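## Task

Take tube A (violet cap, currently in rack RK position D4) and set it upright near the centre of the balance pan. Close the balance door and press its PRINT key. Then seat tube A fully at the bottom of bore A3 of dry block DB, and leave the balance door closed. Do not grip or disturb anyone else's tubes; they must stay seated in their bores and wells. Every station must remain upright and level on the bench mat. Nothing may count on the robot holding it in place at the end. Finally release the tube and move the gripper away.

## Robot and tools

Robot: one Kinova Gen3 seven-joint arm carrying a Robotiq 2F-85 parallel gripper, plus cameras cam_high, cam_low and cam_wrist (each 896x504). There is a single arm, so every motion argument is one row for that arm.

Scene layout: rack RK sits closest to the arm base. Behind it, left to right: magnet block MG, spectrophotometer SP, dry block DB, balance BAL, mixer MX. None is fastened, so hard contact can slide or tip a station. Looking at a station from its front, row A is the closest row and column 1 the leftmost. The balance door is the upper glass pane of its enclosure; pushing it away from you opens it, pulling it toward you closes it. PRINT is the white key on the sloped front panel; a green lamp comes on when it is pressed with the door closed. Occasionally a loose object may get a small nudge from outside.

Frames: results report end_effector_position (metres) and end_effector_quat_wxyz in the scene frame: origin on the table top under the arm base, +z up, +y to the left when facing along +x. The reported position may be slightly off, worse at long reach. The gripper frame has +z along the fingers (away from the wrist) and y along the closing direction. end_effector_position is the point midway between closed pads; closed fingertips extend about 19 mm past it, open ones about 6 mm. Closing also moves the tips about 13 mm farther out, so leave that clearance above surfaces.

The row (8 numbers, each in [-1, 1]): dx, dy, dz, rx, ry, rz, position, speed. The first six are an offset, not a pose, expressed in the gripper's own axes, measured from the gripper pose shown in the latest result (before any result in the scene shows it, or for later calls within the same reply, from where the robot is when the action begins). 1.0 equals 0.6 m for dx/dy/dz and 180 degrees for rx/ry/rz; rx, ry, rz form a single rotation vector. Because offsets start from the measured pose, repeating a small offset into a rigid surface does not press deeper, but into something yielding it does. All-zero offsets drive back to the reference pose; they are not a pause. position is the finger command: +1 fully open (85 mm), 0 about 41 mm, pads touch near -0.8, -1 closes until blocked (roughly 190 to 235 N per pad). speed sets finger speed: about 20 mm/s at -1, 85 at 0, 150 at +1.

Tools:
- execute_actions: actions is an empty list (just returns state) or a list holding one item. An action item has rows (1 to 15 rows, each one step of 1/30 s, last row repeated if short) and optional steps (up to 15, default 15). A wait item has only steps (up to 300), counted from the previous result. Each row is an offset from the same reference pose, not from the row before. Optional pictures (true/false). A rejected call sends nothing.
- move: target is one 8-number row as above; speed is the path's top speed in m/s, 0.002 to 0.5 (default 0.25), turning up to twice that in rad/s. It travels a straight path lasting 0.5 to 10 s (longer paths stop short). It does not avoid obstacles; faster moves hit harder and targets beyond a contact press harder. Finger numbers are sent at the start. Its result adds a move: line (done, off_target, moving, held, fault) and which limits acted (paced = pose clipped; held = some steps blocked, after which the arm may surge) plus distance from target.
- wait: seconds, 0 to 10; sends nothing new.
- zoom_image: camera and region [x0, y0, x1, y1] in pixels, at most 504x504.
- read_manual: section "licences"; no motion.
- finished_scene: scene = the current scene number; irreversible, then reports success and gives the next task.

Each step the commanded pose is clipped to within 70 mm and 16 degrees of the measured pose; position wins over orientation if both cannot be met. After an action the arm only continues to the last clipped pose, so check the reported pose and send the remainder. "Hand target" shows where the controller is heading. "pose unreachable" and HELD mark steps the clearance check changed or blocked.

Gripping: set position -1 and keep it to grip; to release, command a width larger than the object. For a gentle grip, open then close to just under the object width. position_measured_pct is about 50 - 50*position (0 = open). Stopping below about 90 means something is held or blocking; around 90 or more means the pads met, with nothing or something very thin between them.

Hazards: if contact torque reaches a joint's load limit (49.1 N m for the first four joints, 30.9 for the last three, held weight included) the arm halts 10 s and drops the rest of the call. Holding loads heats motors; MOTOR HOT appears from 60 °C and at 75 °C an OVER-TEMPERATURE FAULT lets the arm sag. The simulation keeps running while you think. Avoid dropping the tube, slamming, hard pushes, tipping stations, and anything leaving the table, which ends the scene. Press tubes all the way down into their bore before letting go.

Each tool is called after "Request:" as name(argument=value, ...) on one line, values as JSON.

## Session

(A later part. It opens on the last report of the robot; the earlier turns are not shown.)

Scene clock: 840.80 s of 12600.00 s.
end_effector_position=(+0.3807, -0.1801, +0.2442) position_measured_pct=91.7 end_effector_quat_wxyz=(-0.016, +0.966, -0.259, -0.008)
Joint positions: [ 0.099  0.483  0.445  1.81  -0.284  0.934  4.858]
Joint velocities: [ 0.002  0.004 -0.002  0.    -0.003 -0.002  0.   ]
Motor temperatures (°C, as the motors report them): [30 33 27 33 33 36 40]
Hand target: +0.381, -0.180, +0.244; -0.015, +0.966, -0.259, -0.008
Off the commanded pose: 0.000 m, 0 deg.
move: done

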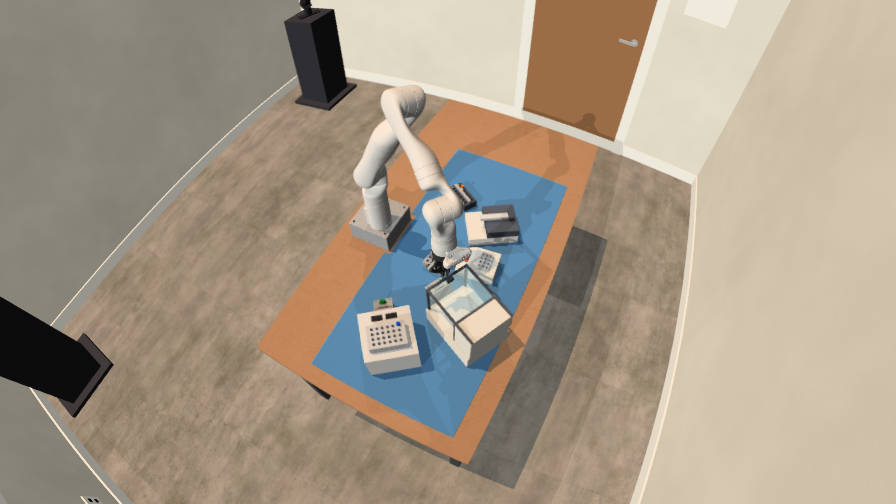

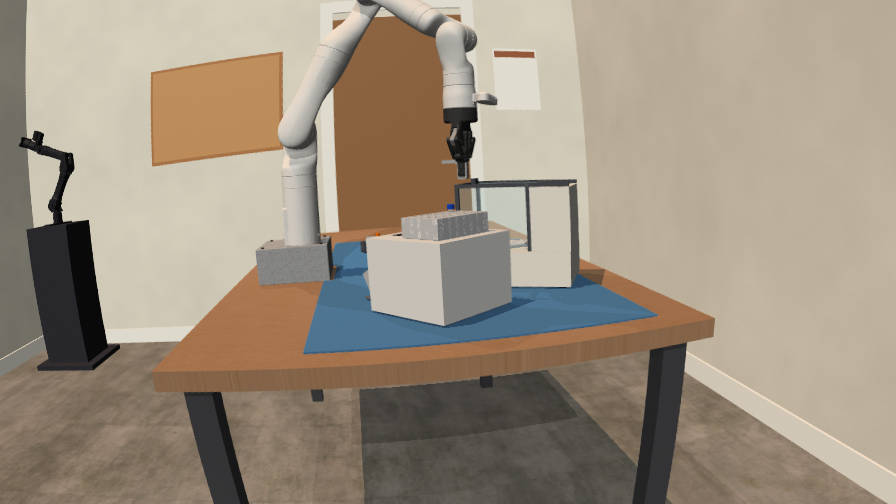

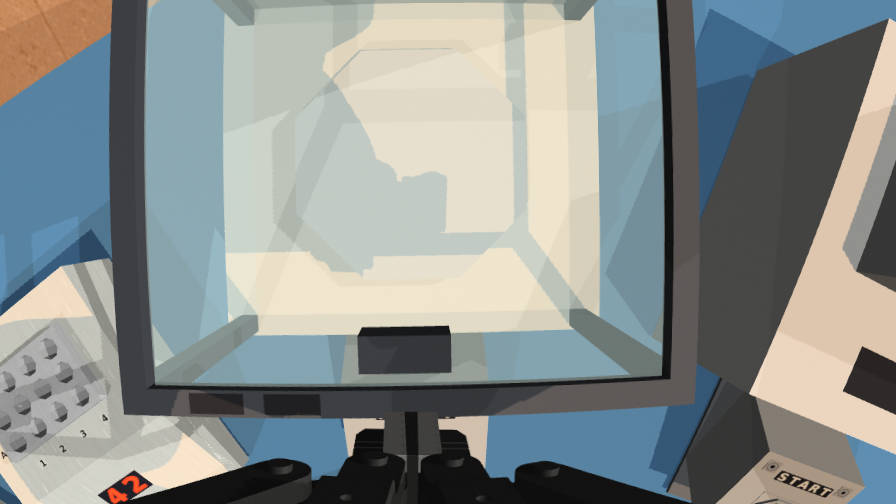

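Request:
move(target=[0,0,0.03,0,0,0,-1,0], speed=0.008)

Scene clock: 848.23 s of 12600.00 s.
end_effector_position=(+0.3806, -0.1800, +0.2346) position_measured_pct=91.7 end_effector_quat_wxyz=(-0.018, +0.966, -0.259, -0.003)
Joint positions: [ 0.108  0.493  0.436  1.833 -0.301  0.894  4.874]
Joint velocities: [ 0.    -0.001 -0.     0.002 -0.002 -0.004  0.001]
Motor temperatures (°C, as the motors report them): [30 33 27 33 33 36 40]
Hand target: +0.380, -0.180, +0.226; -0.015, +0.966, -0.259, -0.008
Off the commanded pose: 0.008 m, 1 deg.
move: off_target

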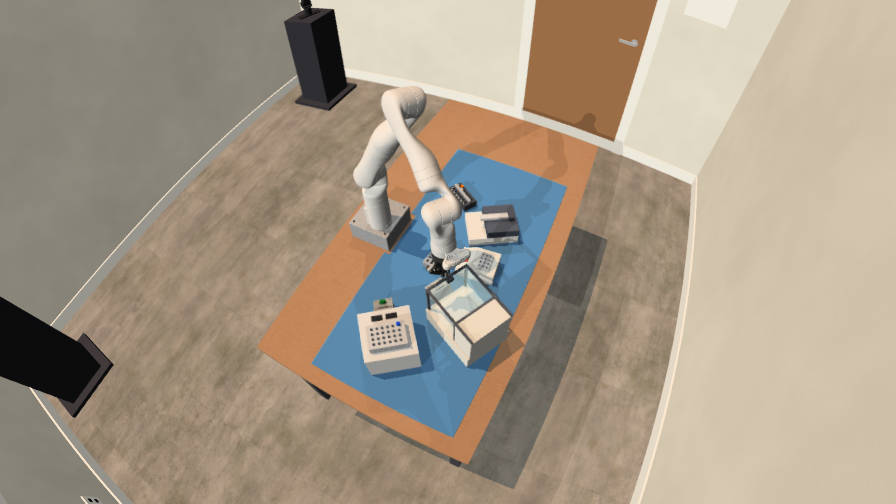

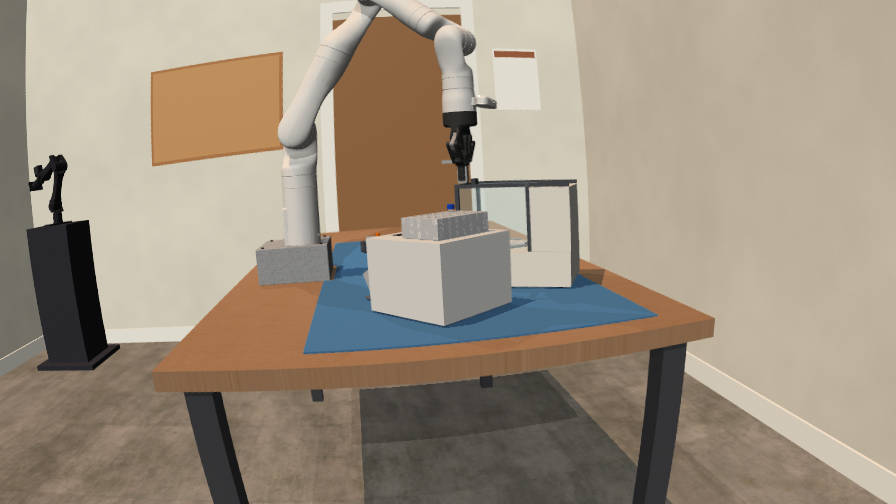

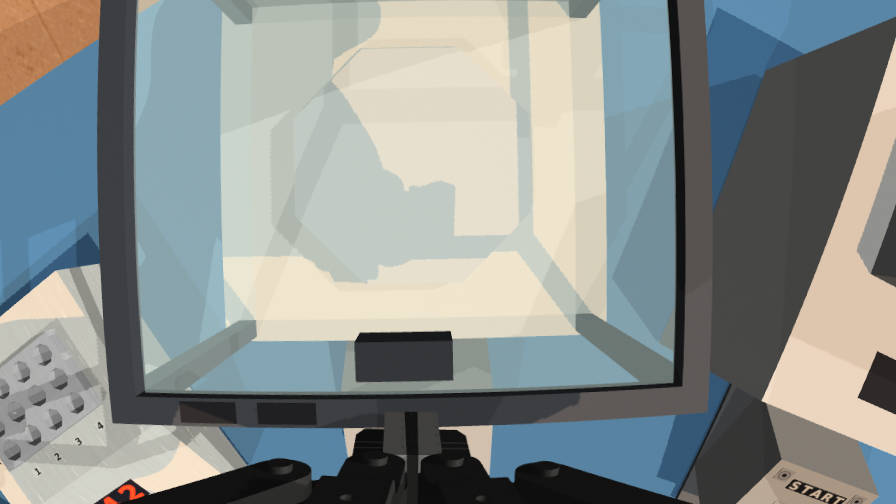

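Request:
move(target=[0,0,-0.003,0,0,0,-1,0], speed=0.008)

Request:
move(target=[0.08,0,0,0,0,0,-1,0], speed=0.015)

Scene clock: 853.03 s of 12600.00 s.
end_effector_position=(+0.3806, -0.1800, +0.2363) position_measured_pct=91.7 end_effector_quat_wxyz=(-0.018, +0.966, -0.259, -0.003)
Joint positions: [ 0.108  0.49   0.437  1.831 -0.299  0.899  4.872]
Joint velocities: [-0.    -0.     0.001 -0.002  0.001 -0.    -0.   ]
Motor temperatures (°C, as the motors report them): [30 33 27 33 33 36 40]
Hand target: +0.381, -0.180, +0.236; -0.018, +0.966, -0.259, -0.003
Off the commanded pose: 0.000 m, 0 deg.
move: done

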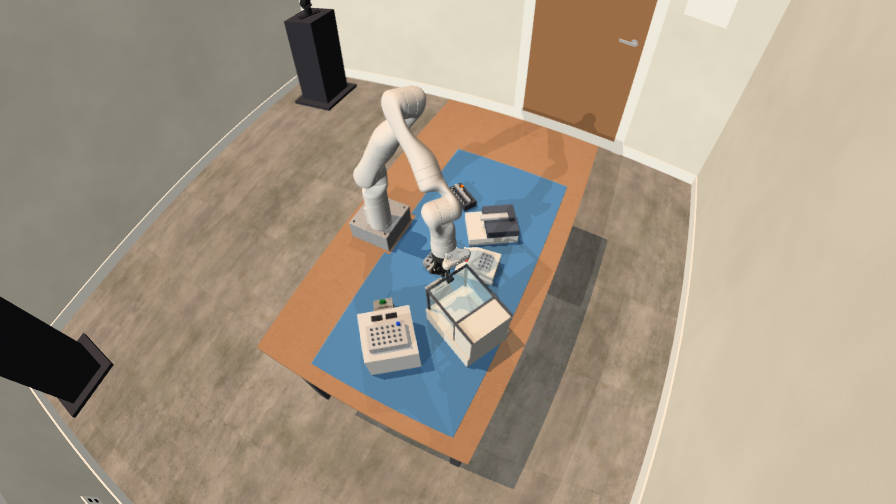

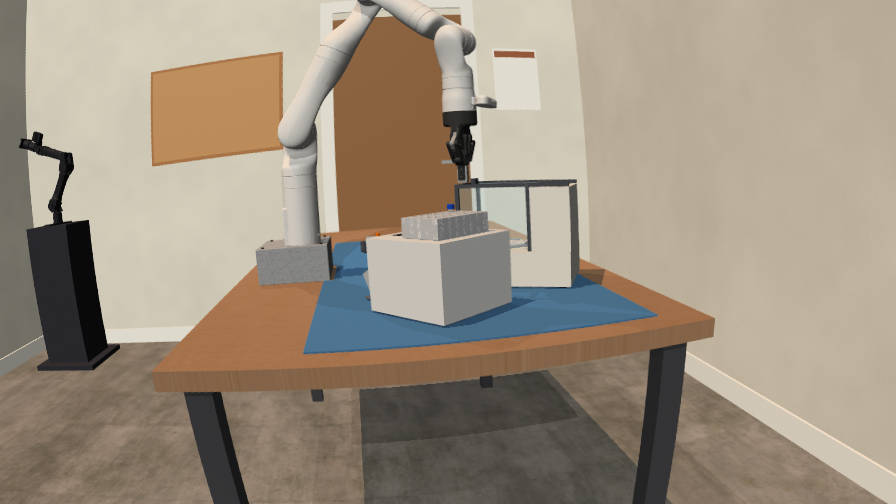

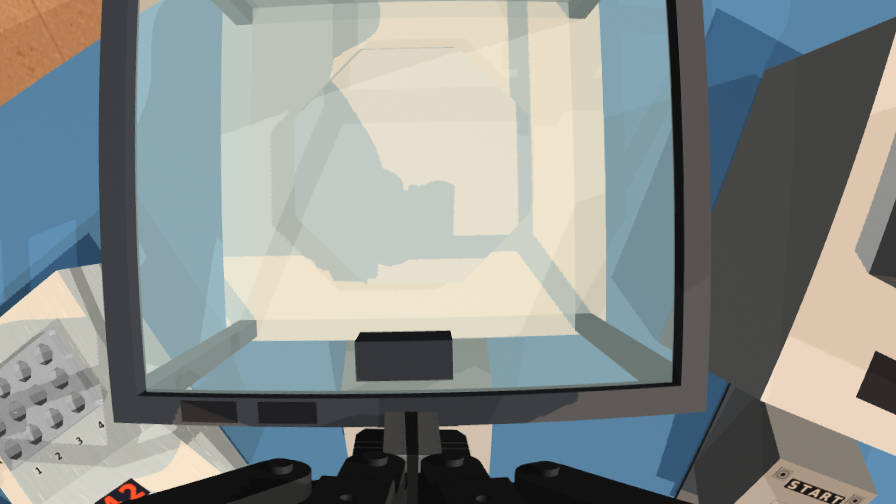

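Scene clock: 856.47 s of 12600.00 s.
end_effector_position=(+0.4215, -0.2031, +0.2355) position_measured_pct=91.7 end_effector_quat_wxyz=(-0.018, +0.966, -0.259, -0.004)
Joint positions: [ 0.148  0.583  0.427  1.667 -0.319  0.977  4.88 ]
Joint velocities: [ 0.001  0.003  0.001 -0.008 -0.001  0.004  0.   ]
Motor temperatures (°C, as the motors report them): [30 33 27 33 33 36 40]
Hand target: +0.422, -0.204, +0.236; -0.018, +0.966, -0.259, -0.003
Off the commanded pose: 0.001 m, 0 deg.
move: done

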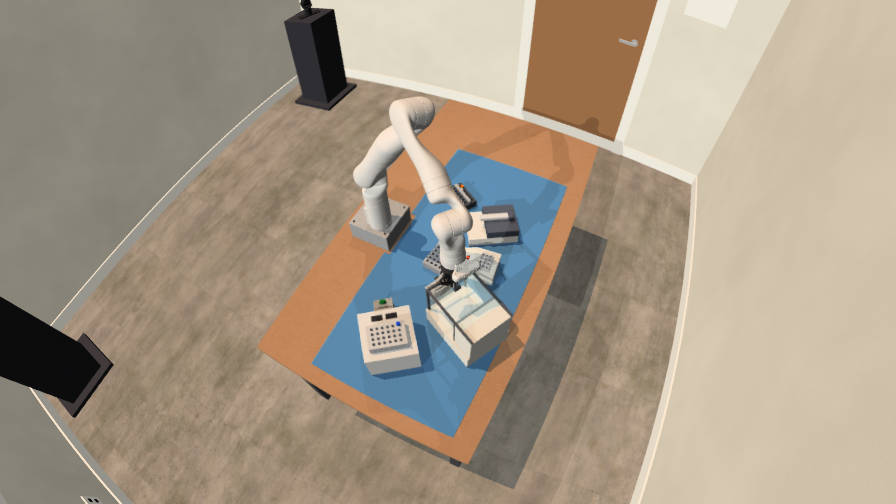

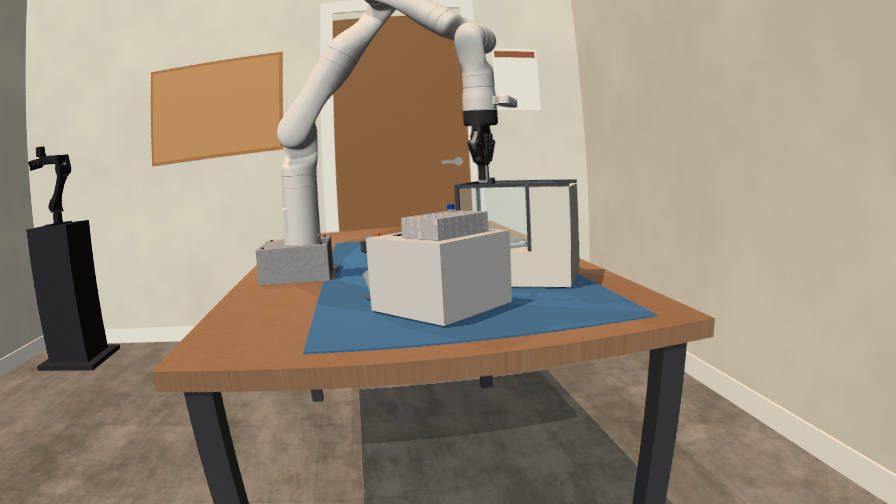

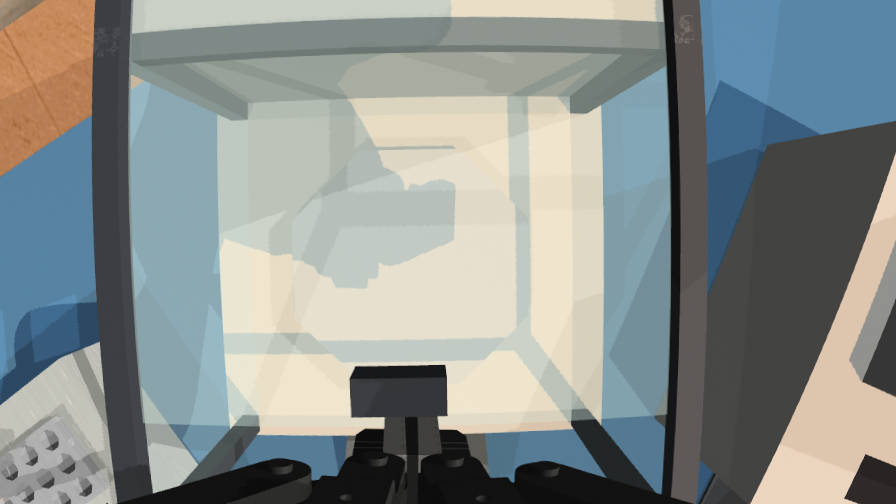

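Request:
move(target=[0.1,0,0.005,0,0,0,-1,0], speed=0.02)

Scene clock: 863.57 s of 12600.00 s.
end_effector_position=(+0.4731, -0.2321, +0.2316) position_measured_pct=91.7 end_effector_quat_wxyz=(-0.018, +0.966, -0.259, -0.005)
Joint positions: [ 0.198  0.707  0.417  1.445 -0.34   1.08   4.875]
Joint velocities: [ 0.001  0.003  0.    -0.006  0.     0.003 -0.   ]
Motor temperatures (°C, as the motors report them): [30 33 27 33 33 36 40]
Hand target: +0.474, -0.233, +0.232; -0.018, +0.966, -0.259, -0.004
Off the commanded pose: 0.001 m, 0 deg.
move: done

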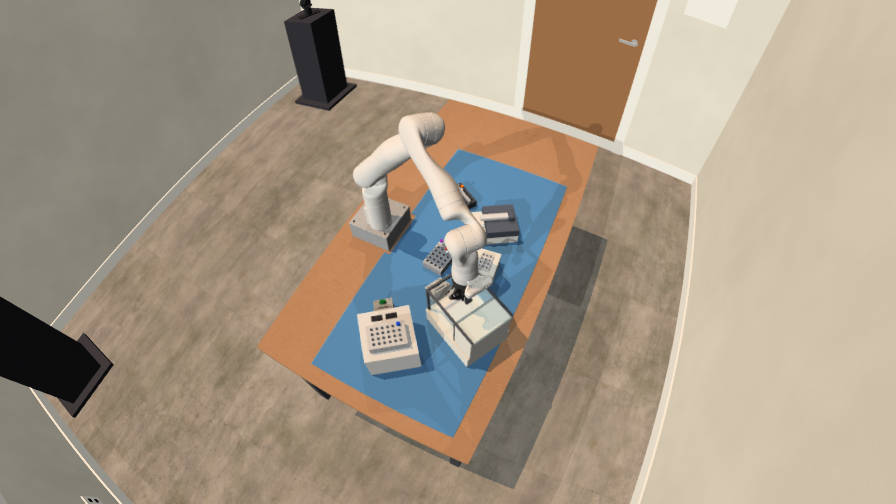

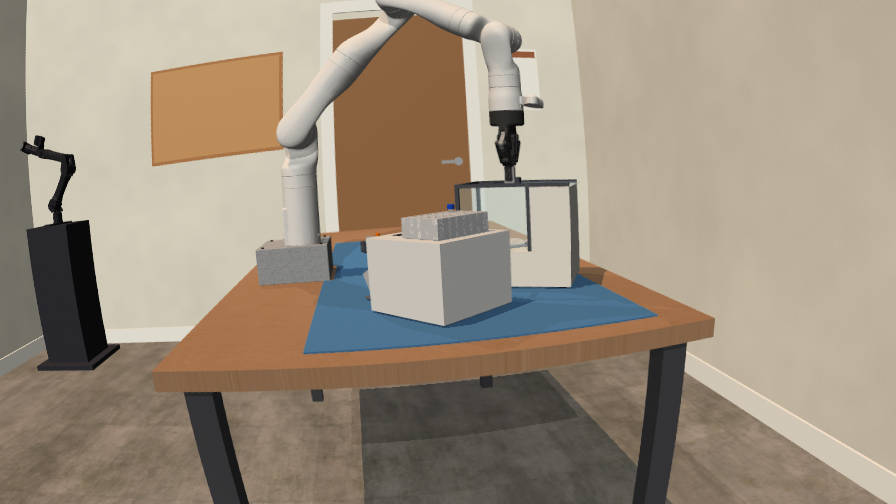

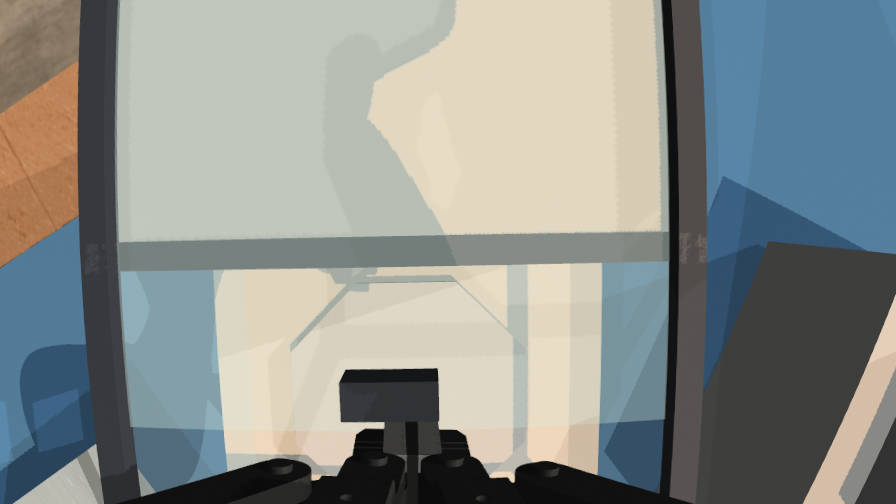

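Request:
move(target=[0.06,0,0,0,0,0,-1,0], speed=0.012)

Scene clock: 870.40 s of 12600.00 s.
end_effector_position=(+0.5000, -0.2465, +0.2336) position_measured_pct=91.7 end_effector_quat_wxyz=(-0.021, +0.966, -0.258, -0.010)
Joint positions: [ 0.226  0.777  0.415  1.297 -0.351  1.168  4.865]
Joint velocities: [ 0.     0.003  0.003 -0.004 -0.001  0.004  0.001]
Motor temperatures (°C, as the motors report them): [30 33 27 33 33 36 40]
Hand target: +0.504, -0.250, +0.231; -0.018, +0.966, -0.259, -0.005
Off the commanded pose: 0.006 m, 1 deg.
move: off_target

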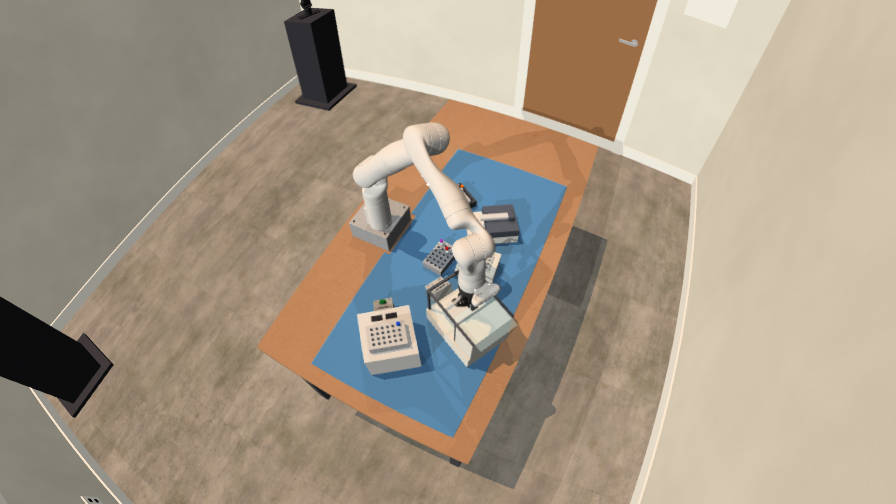

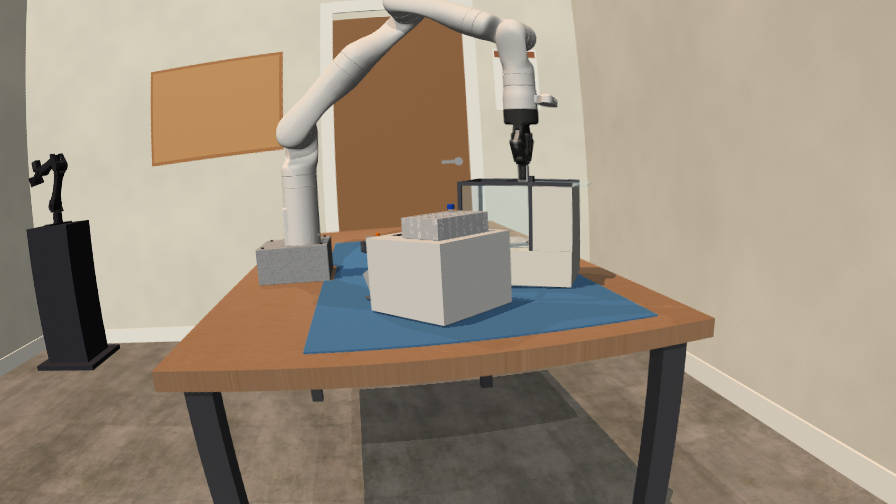

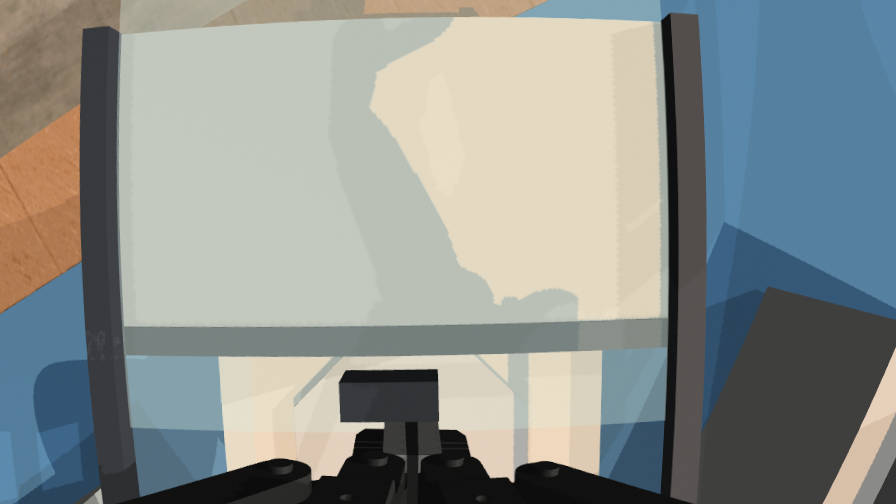

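Request:
move(target=[-0.01,0,-0.07,0,0,0,-1,0], speed=0.05)

Request:
move(target=[-0.591,-0.211,0.06,0,0,0,-0.3,0], speed=0.25)

Scene clock: 888.53 s of 12600.00 s.
end_effector_position=(+0.4950, -0.2454, +0.2755) position_measured_pct=91.7 end_effector_quat_wxyz=(-0.021, +0.966, -0.258, -0.010)
Joint positions: [ 0.221  0.724  0.431  1.256 -0.331  1.26   4.849]
Joint velocities: [-0.    -0.002  0.001 -0.001  0.     0.002  0.   ]
Motor temperatures (°C, as the motors report them): [30 33 27 34 33 36 40]
Hand target: +0.495, -0.245, +0.276; -0.021, +0.966, -0.258, -0.010
Off the commanded pose: 0.000 m, 0 deg.
move: done

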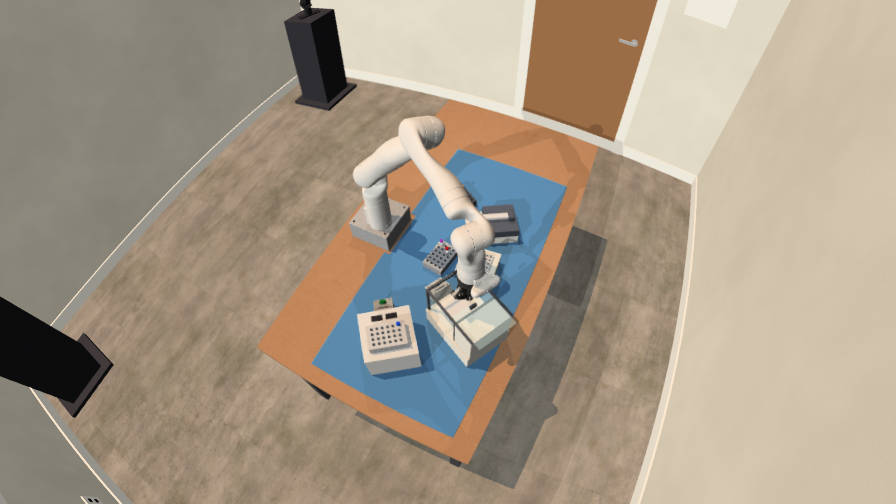

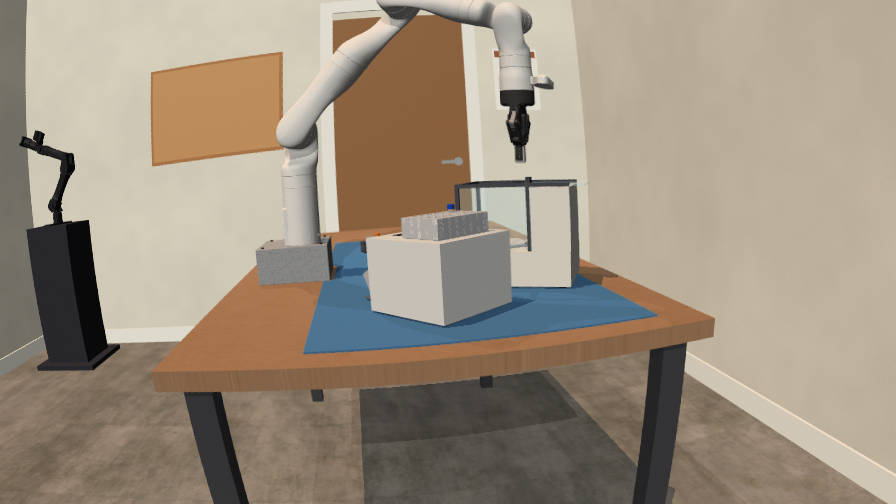

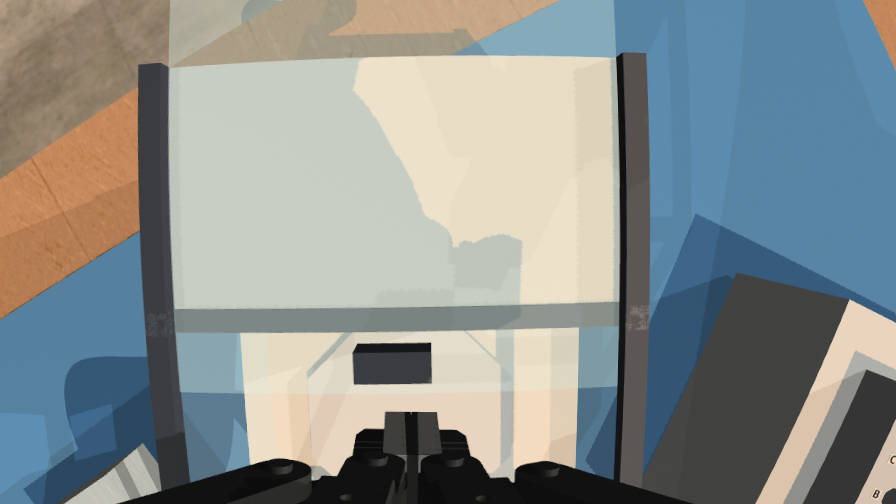

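Scene clock: 890.67 s of 12600.00 s.
end_effector_position=(+0.2492, +0.0406, +0.2533) position_measured_pct=65.1 end_effector_quat_wxyz=(-0.020, +0.966, -0.259, -0.010)
Joint positions: [-0.492  0.088  0.322  2.304 -0.108  0.761  4.089]
Joint velocities: [-0.007 -0.005 -0.006  0.     0.006  0.    -0.011]
Motor temperatures (°C, as the motors report them): [30 33 27 34 33 36 40]
Hand target: +0.249, +0.041, +0.253; -0.020, +0.966, -0.258, -0.010
Off the commanded pose: 0.003 m, 0 deg.
move: done

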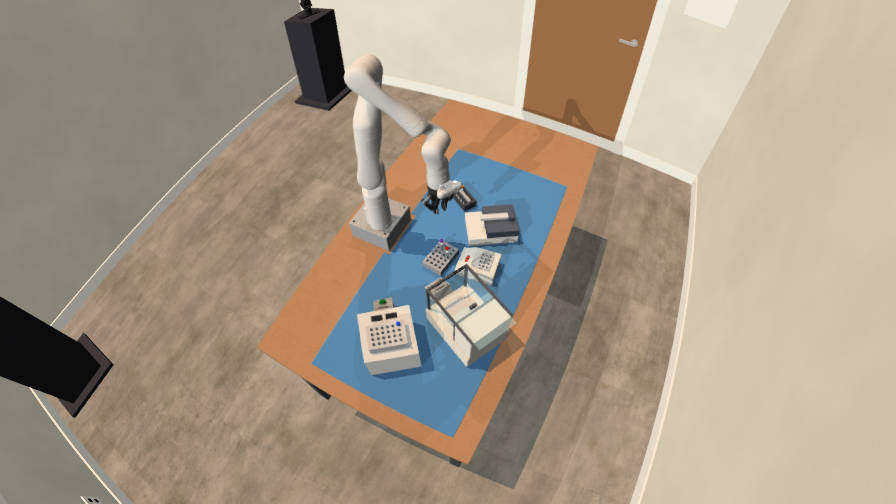

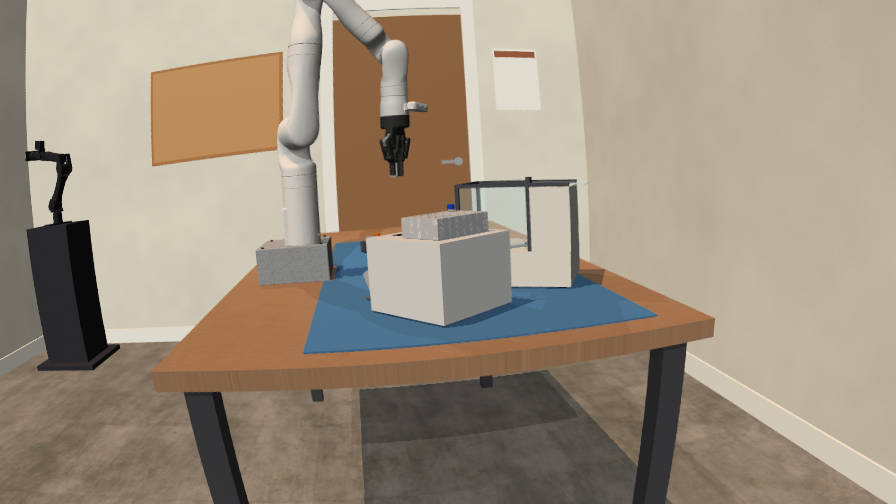

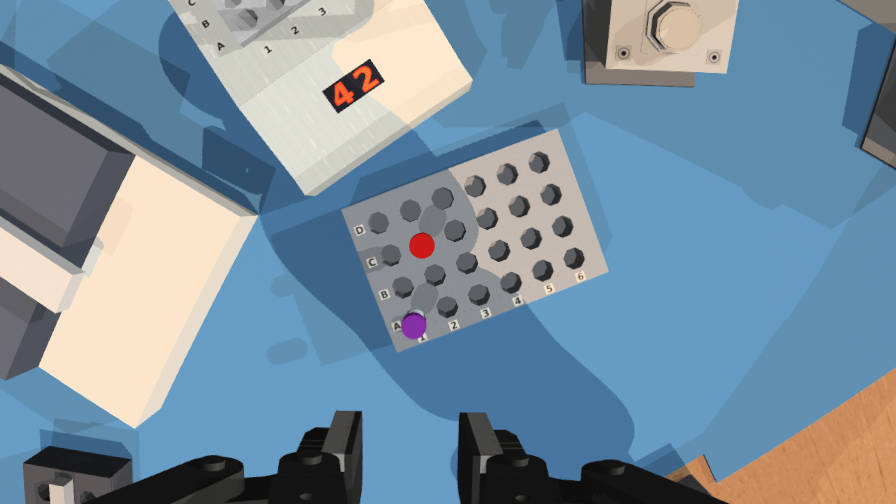

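Request:
execute_actions(actions=[])

Scene clock: 908.27 s of 12600.00 s.
end_effector_position=(+0.2491, +0.0409, +0.2534) position_measured_pct=65.1 end_effector_quat_wxyz=(-0.020, +0.966, -0.258, -0.010)
Joint positions: [-0.493  0.088  0.321  2.304 -0.108  0.761  4.088]
Joint velocities: [-0.     0.    -0.    -0.    -0.001 -0.002  0.   ]
Motor temperatures (°C, as the motors report them): [30 33 27 34 33 36 40]
Hand target: +0.249, +0.041, +0.253; -0.020, +0.966, -0.258, -0.010
Off the commanded pose: 0.003 m, 0 deg.
Steps of this call (steps 1 to 528: nothing new was sent). Readings (end_effector_position | what the end effector reports):
1: (+0.2492, +0.0407, +0.2533) | position_measured_pct=65.1
2: (+0.2491, +0.0407, +0.2534) | position_measured_pct=65.1
4: (+0.2491, +0.0408, +0.2534) | position_measured_pct=65.1
8: (+0.2491, +0.0409, +0.2534) | position_measured_pct=65.1
528: the state above

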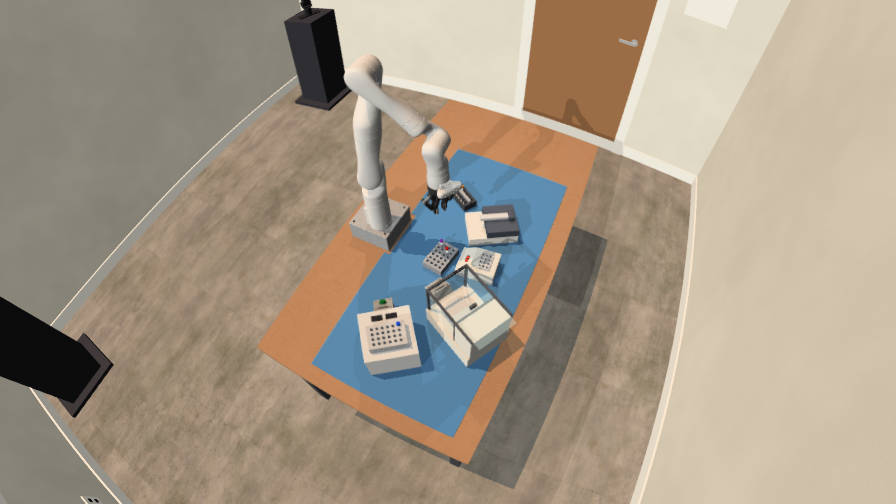

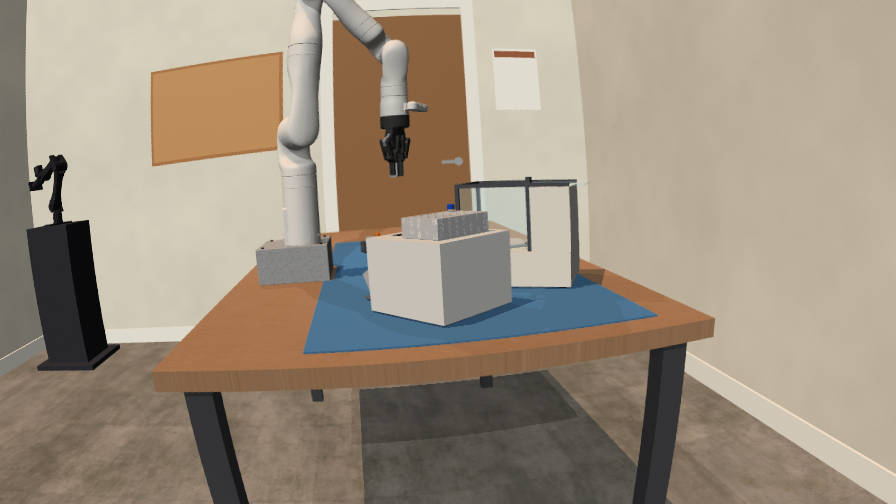

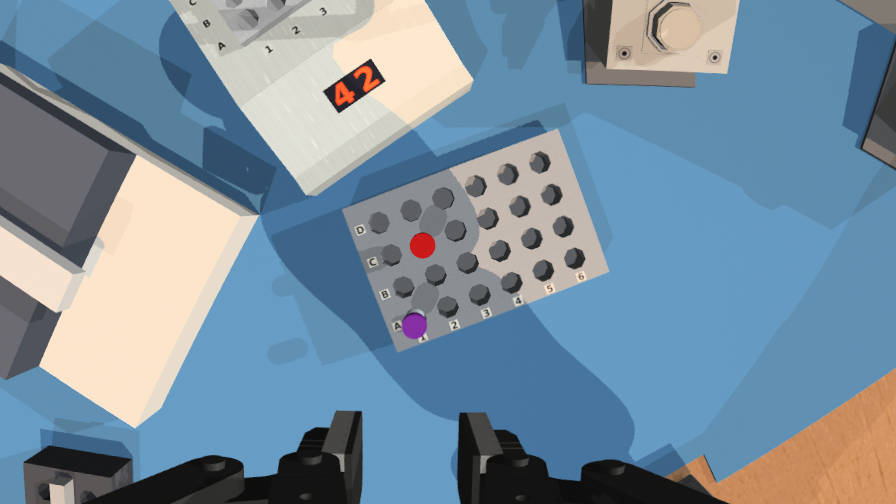

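Request:
move(target=[0.006,0,0.2,0,0,0,-0.3,0], speed=0.15)

Scene clock: 912.27 s of 12600.00 s.
end_effector_position=(+0.2516, +0.0448, +0.1340) position_measured_pct=65.1 end_effector_quat_wxyz=(-0.020, +0.966, -0.258, -0.010)
Joint positions: [-0.3    0.461  0.117  2.462 -0.419  0.243  4.397]
Joint velocities: [ 0.018  0.007 -0.006  0.001 -0.006 -0.005  0.007]
Motor temperatures (°C, as the motors report them): [30 33 27 34 33 36 40]
Hand target: +0.252, +0.044, +0.134; -0.020, +0.966, -0.258, -0.010
Off the commanded pose: 0.001 m, 0 deg.
move: done

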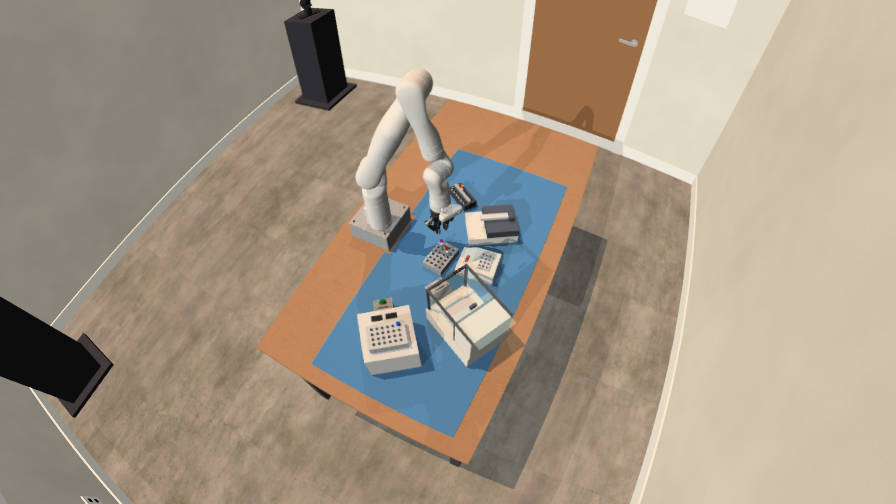

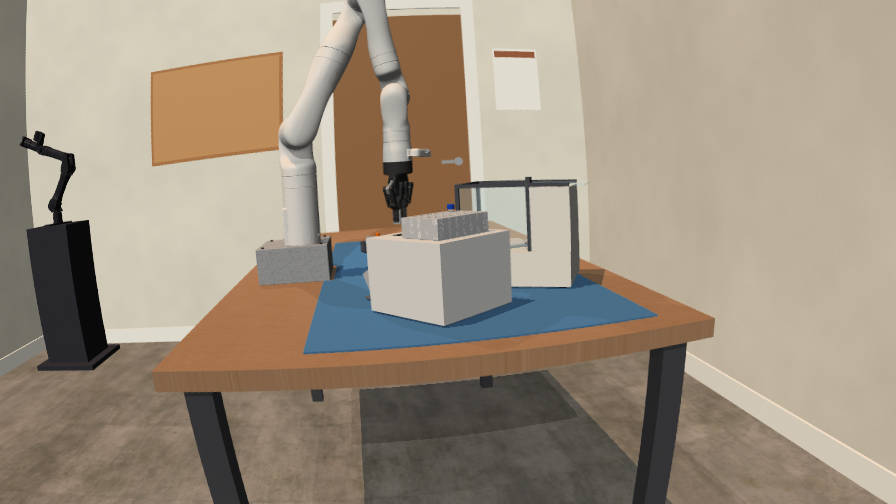

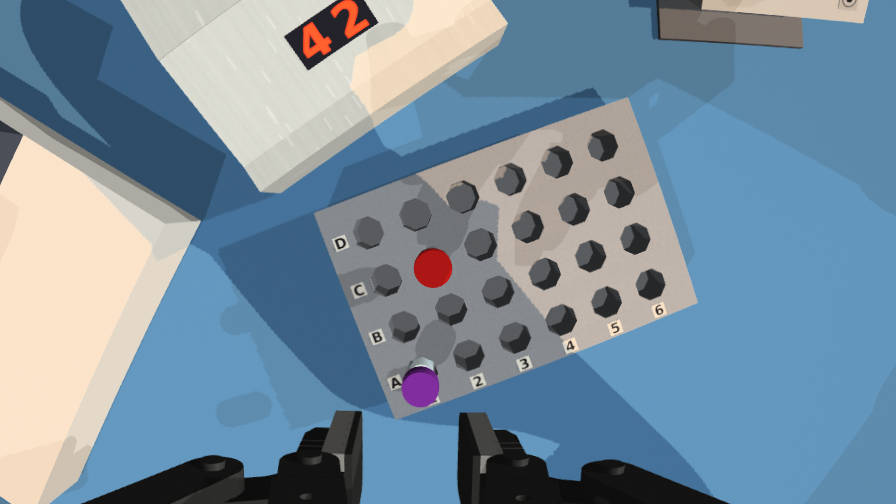

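Request:
move(target=[0.003,0.0065,0.095,0,0,0,-0.3,0], speed=0.08)

Scene clock: 920.93 s of 12600.00 s.
end_effector_position=(+0.2512, +0.0430, +0.0773) position_measured_pct=65.1 end_effector_quat_wxyz=(-0.020, +0.966, -0.257, -0.009)
Joint positions: [-0.138  0.673 -0.088  2.489 -0.476 -0.021  4.453]
Joint velocities: [ 0.008  0.008 -0.004  0.002 -0.    -0.005 -0.   ]
Motor temperatures (°C, as the motors report them): [30 33 27 34 33 36 40]
Hand target: +0.251, +0.043, +0.077; -0.020, +0.966, -0.258, -0.010
Off the commanded pose: 0.001 m, 0 deg.
move: done

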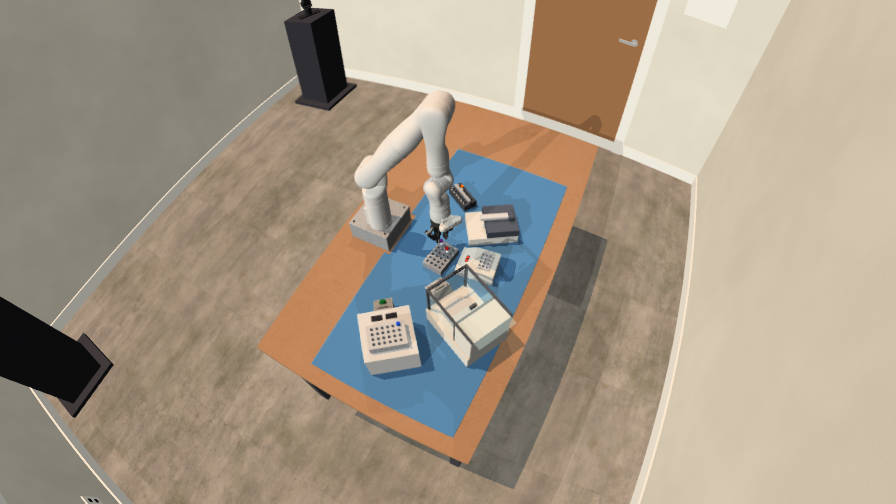

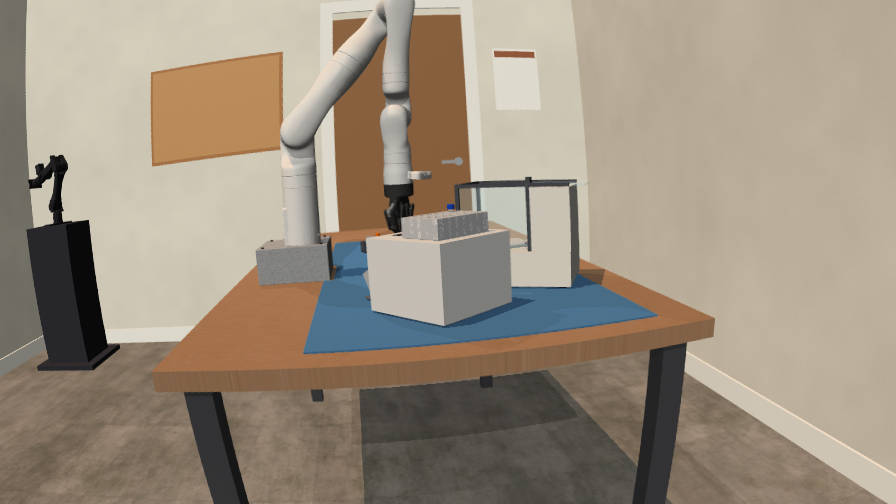

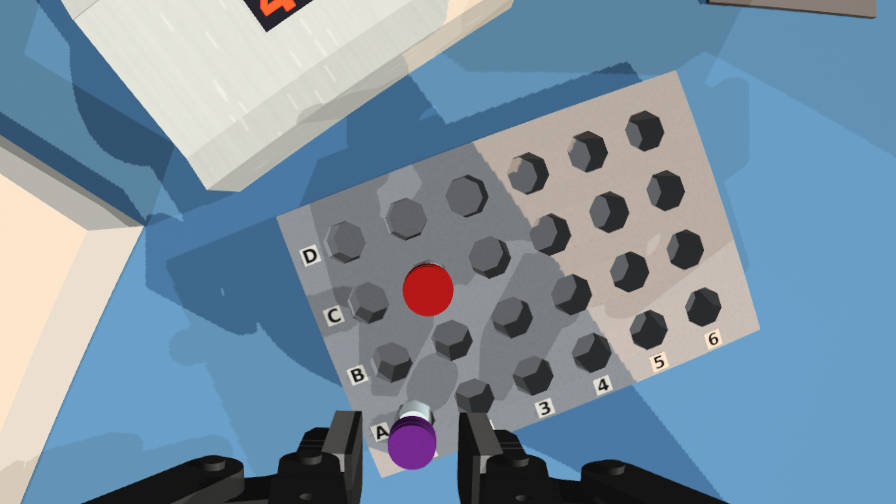

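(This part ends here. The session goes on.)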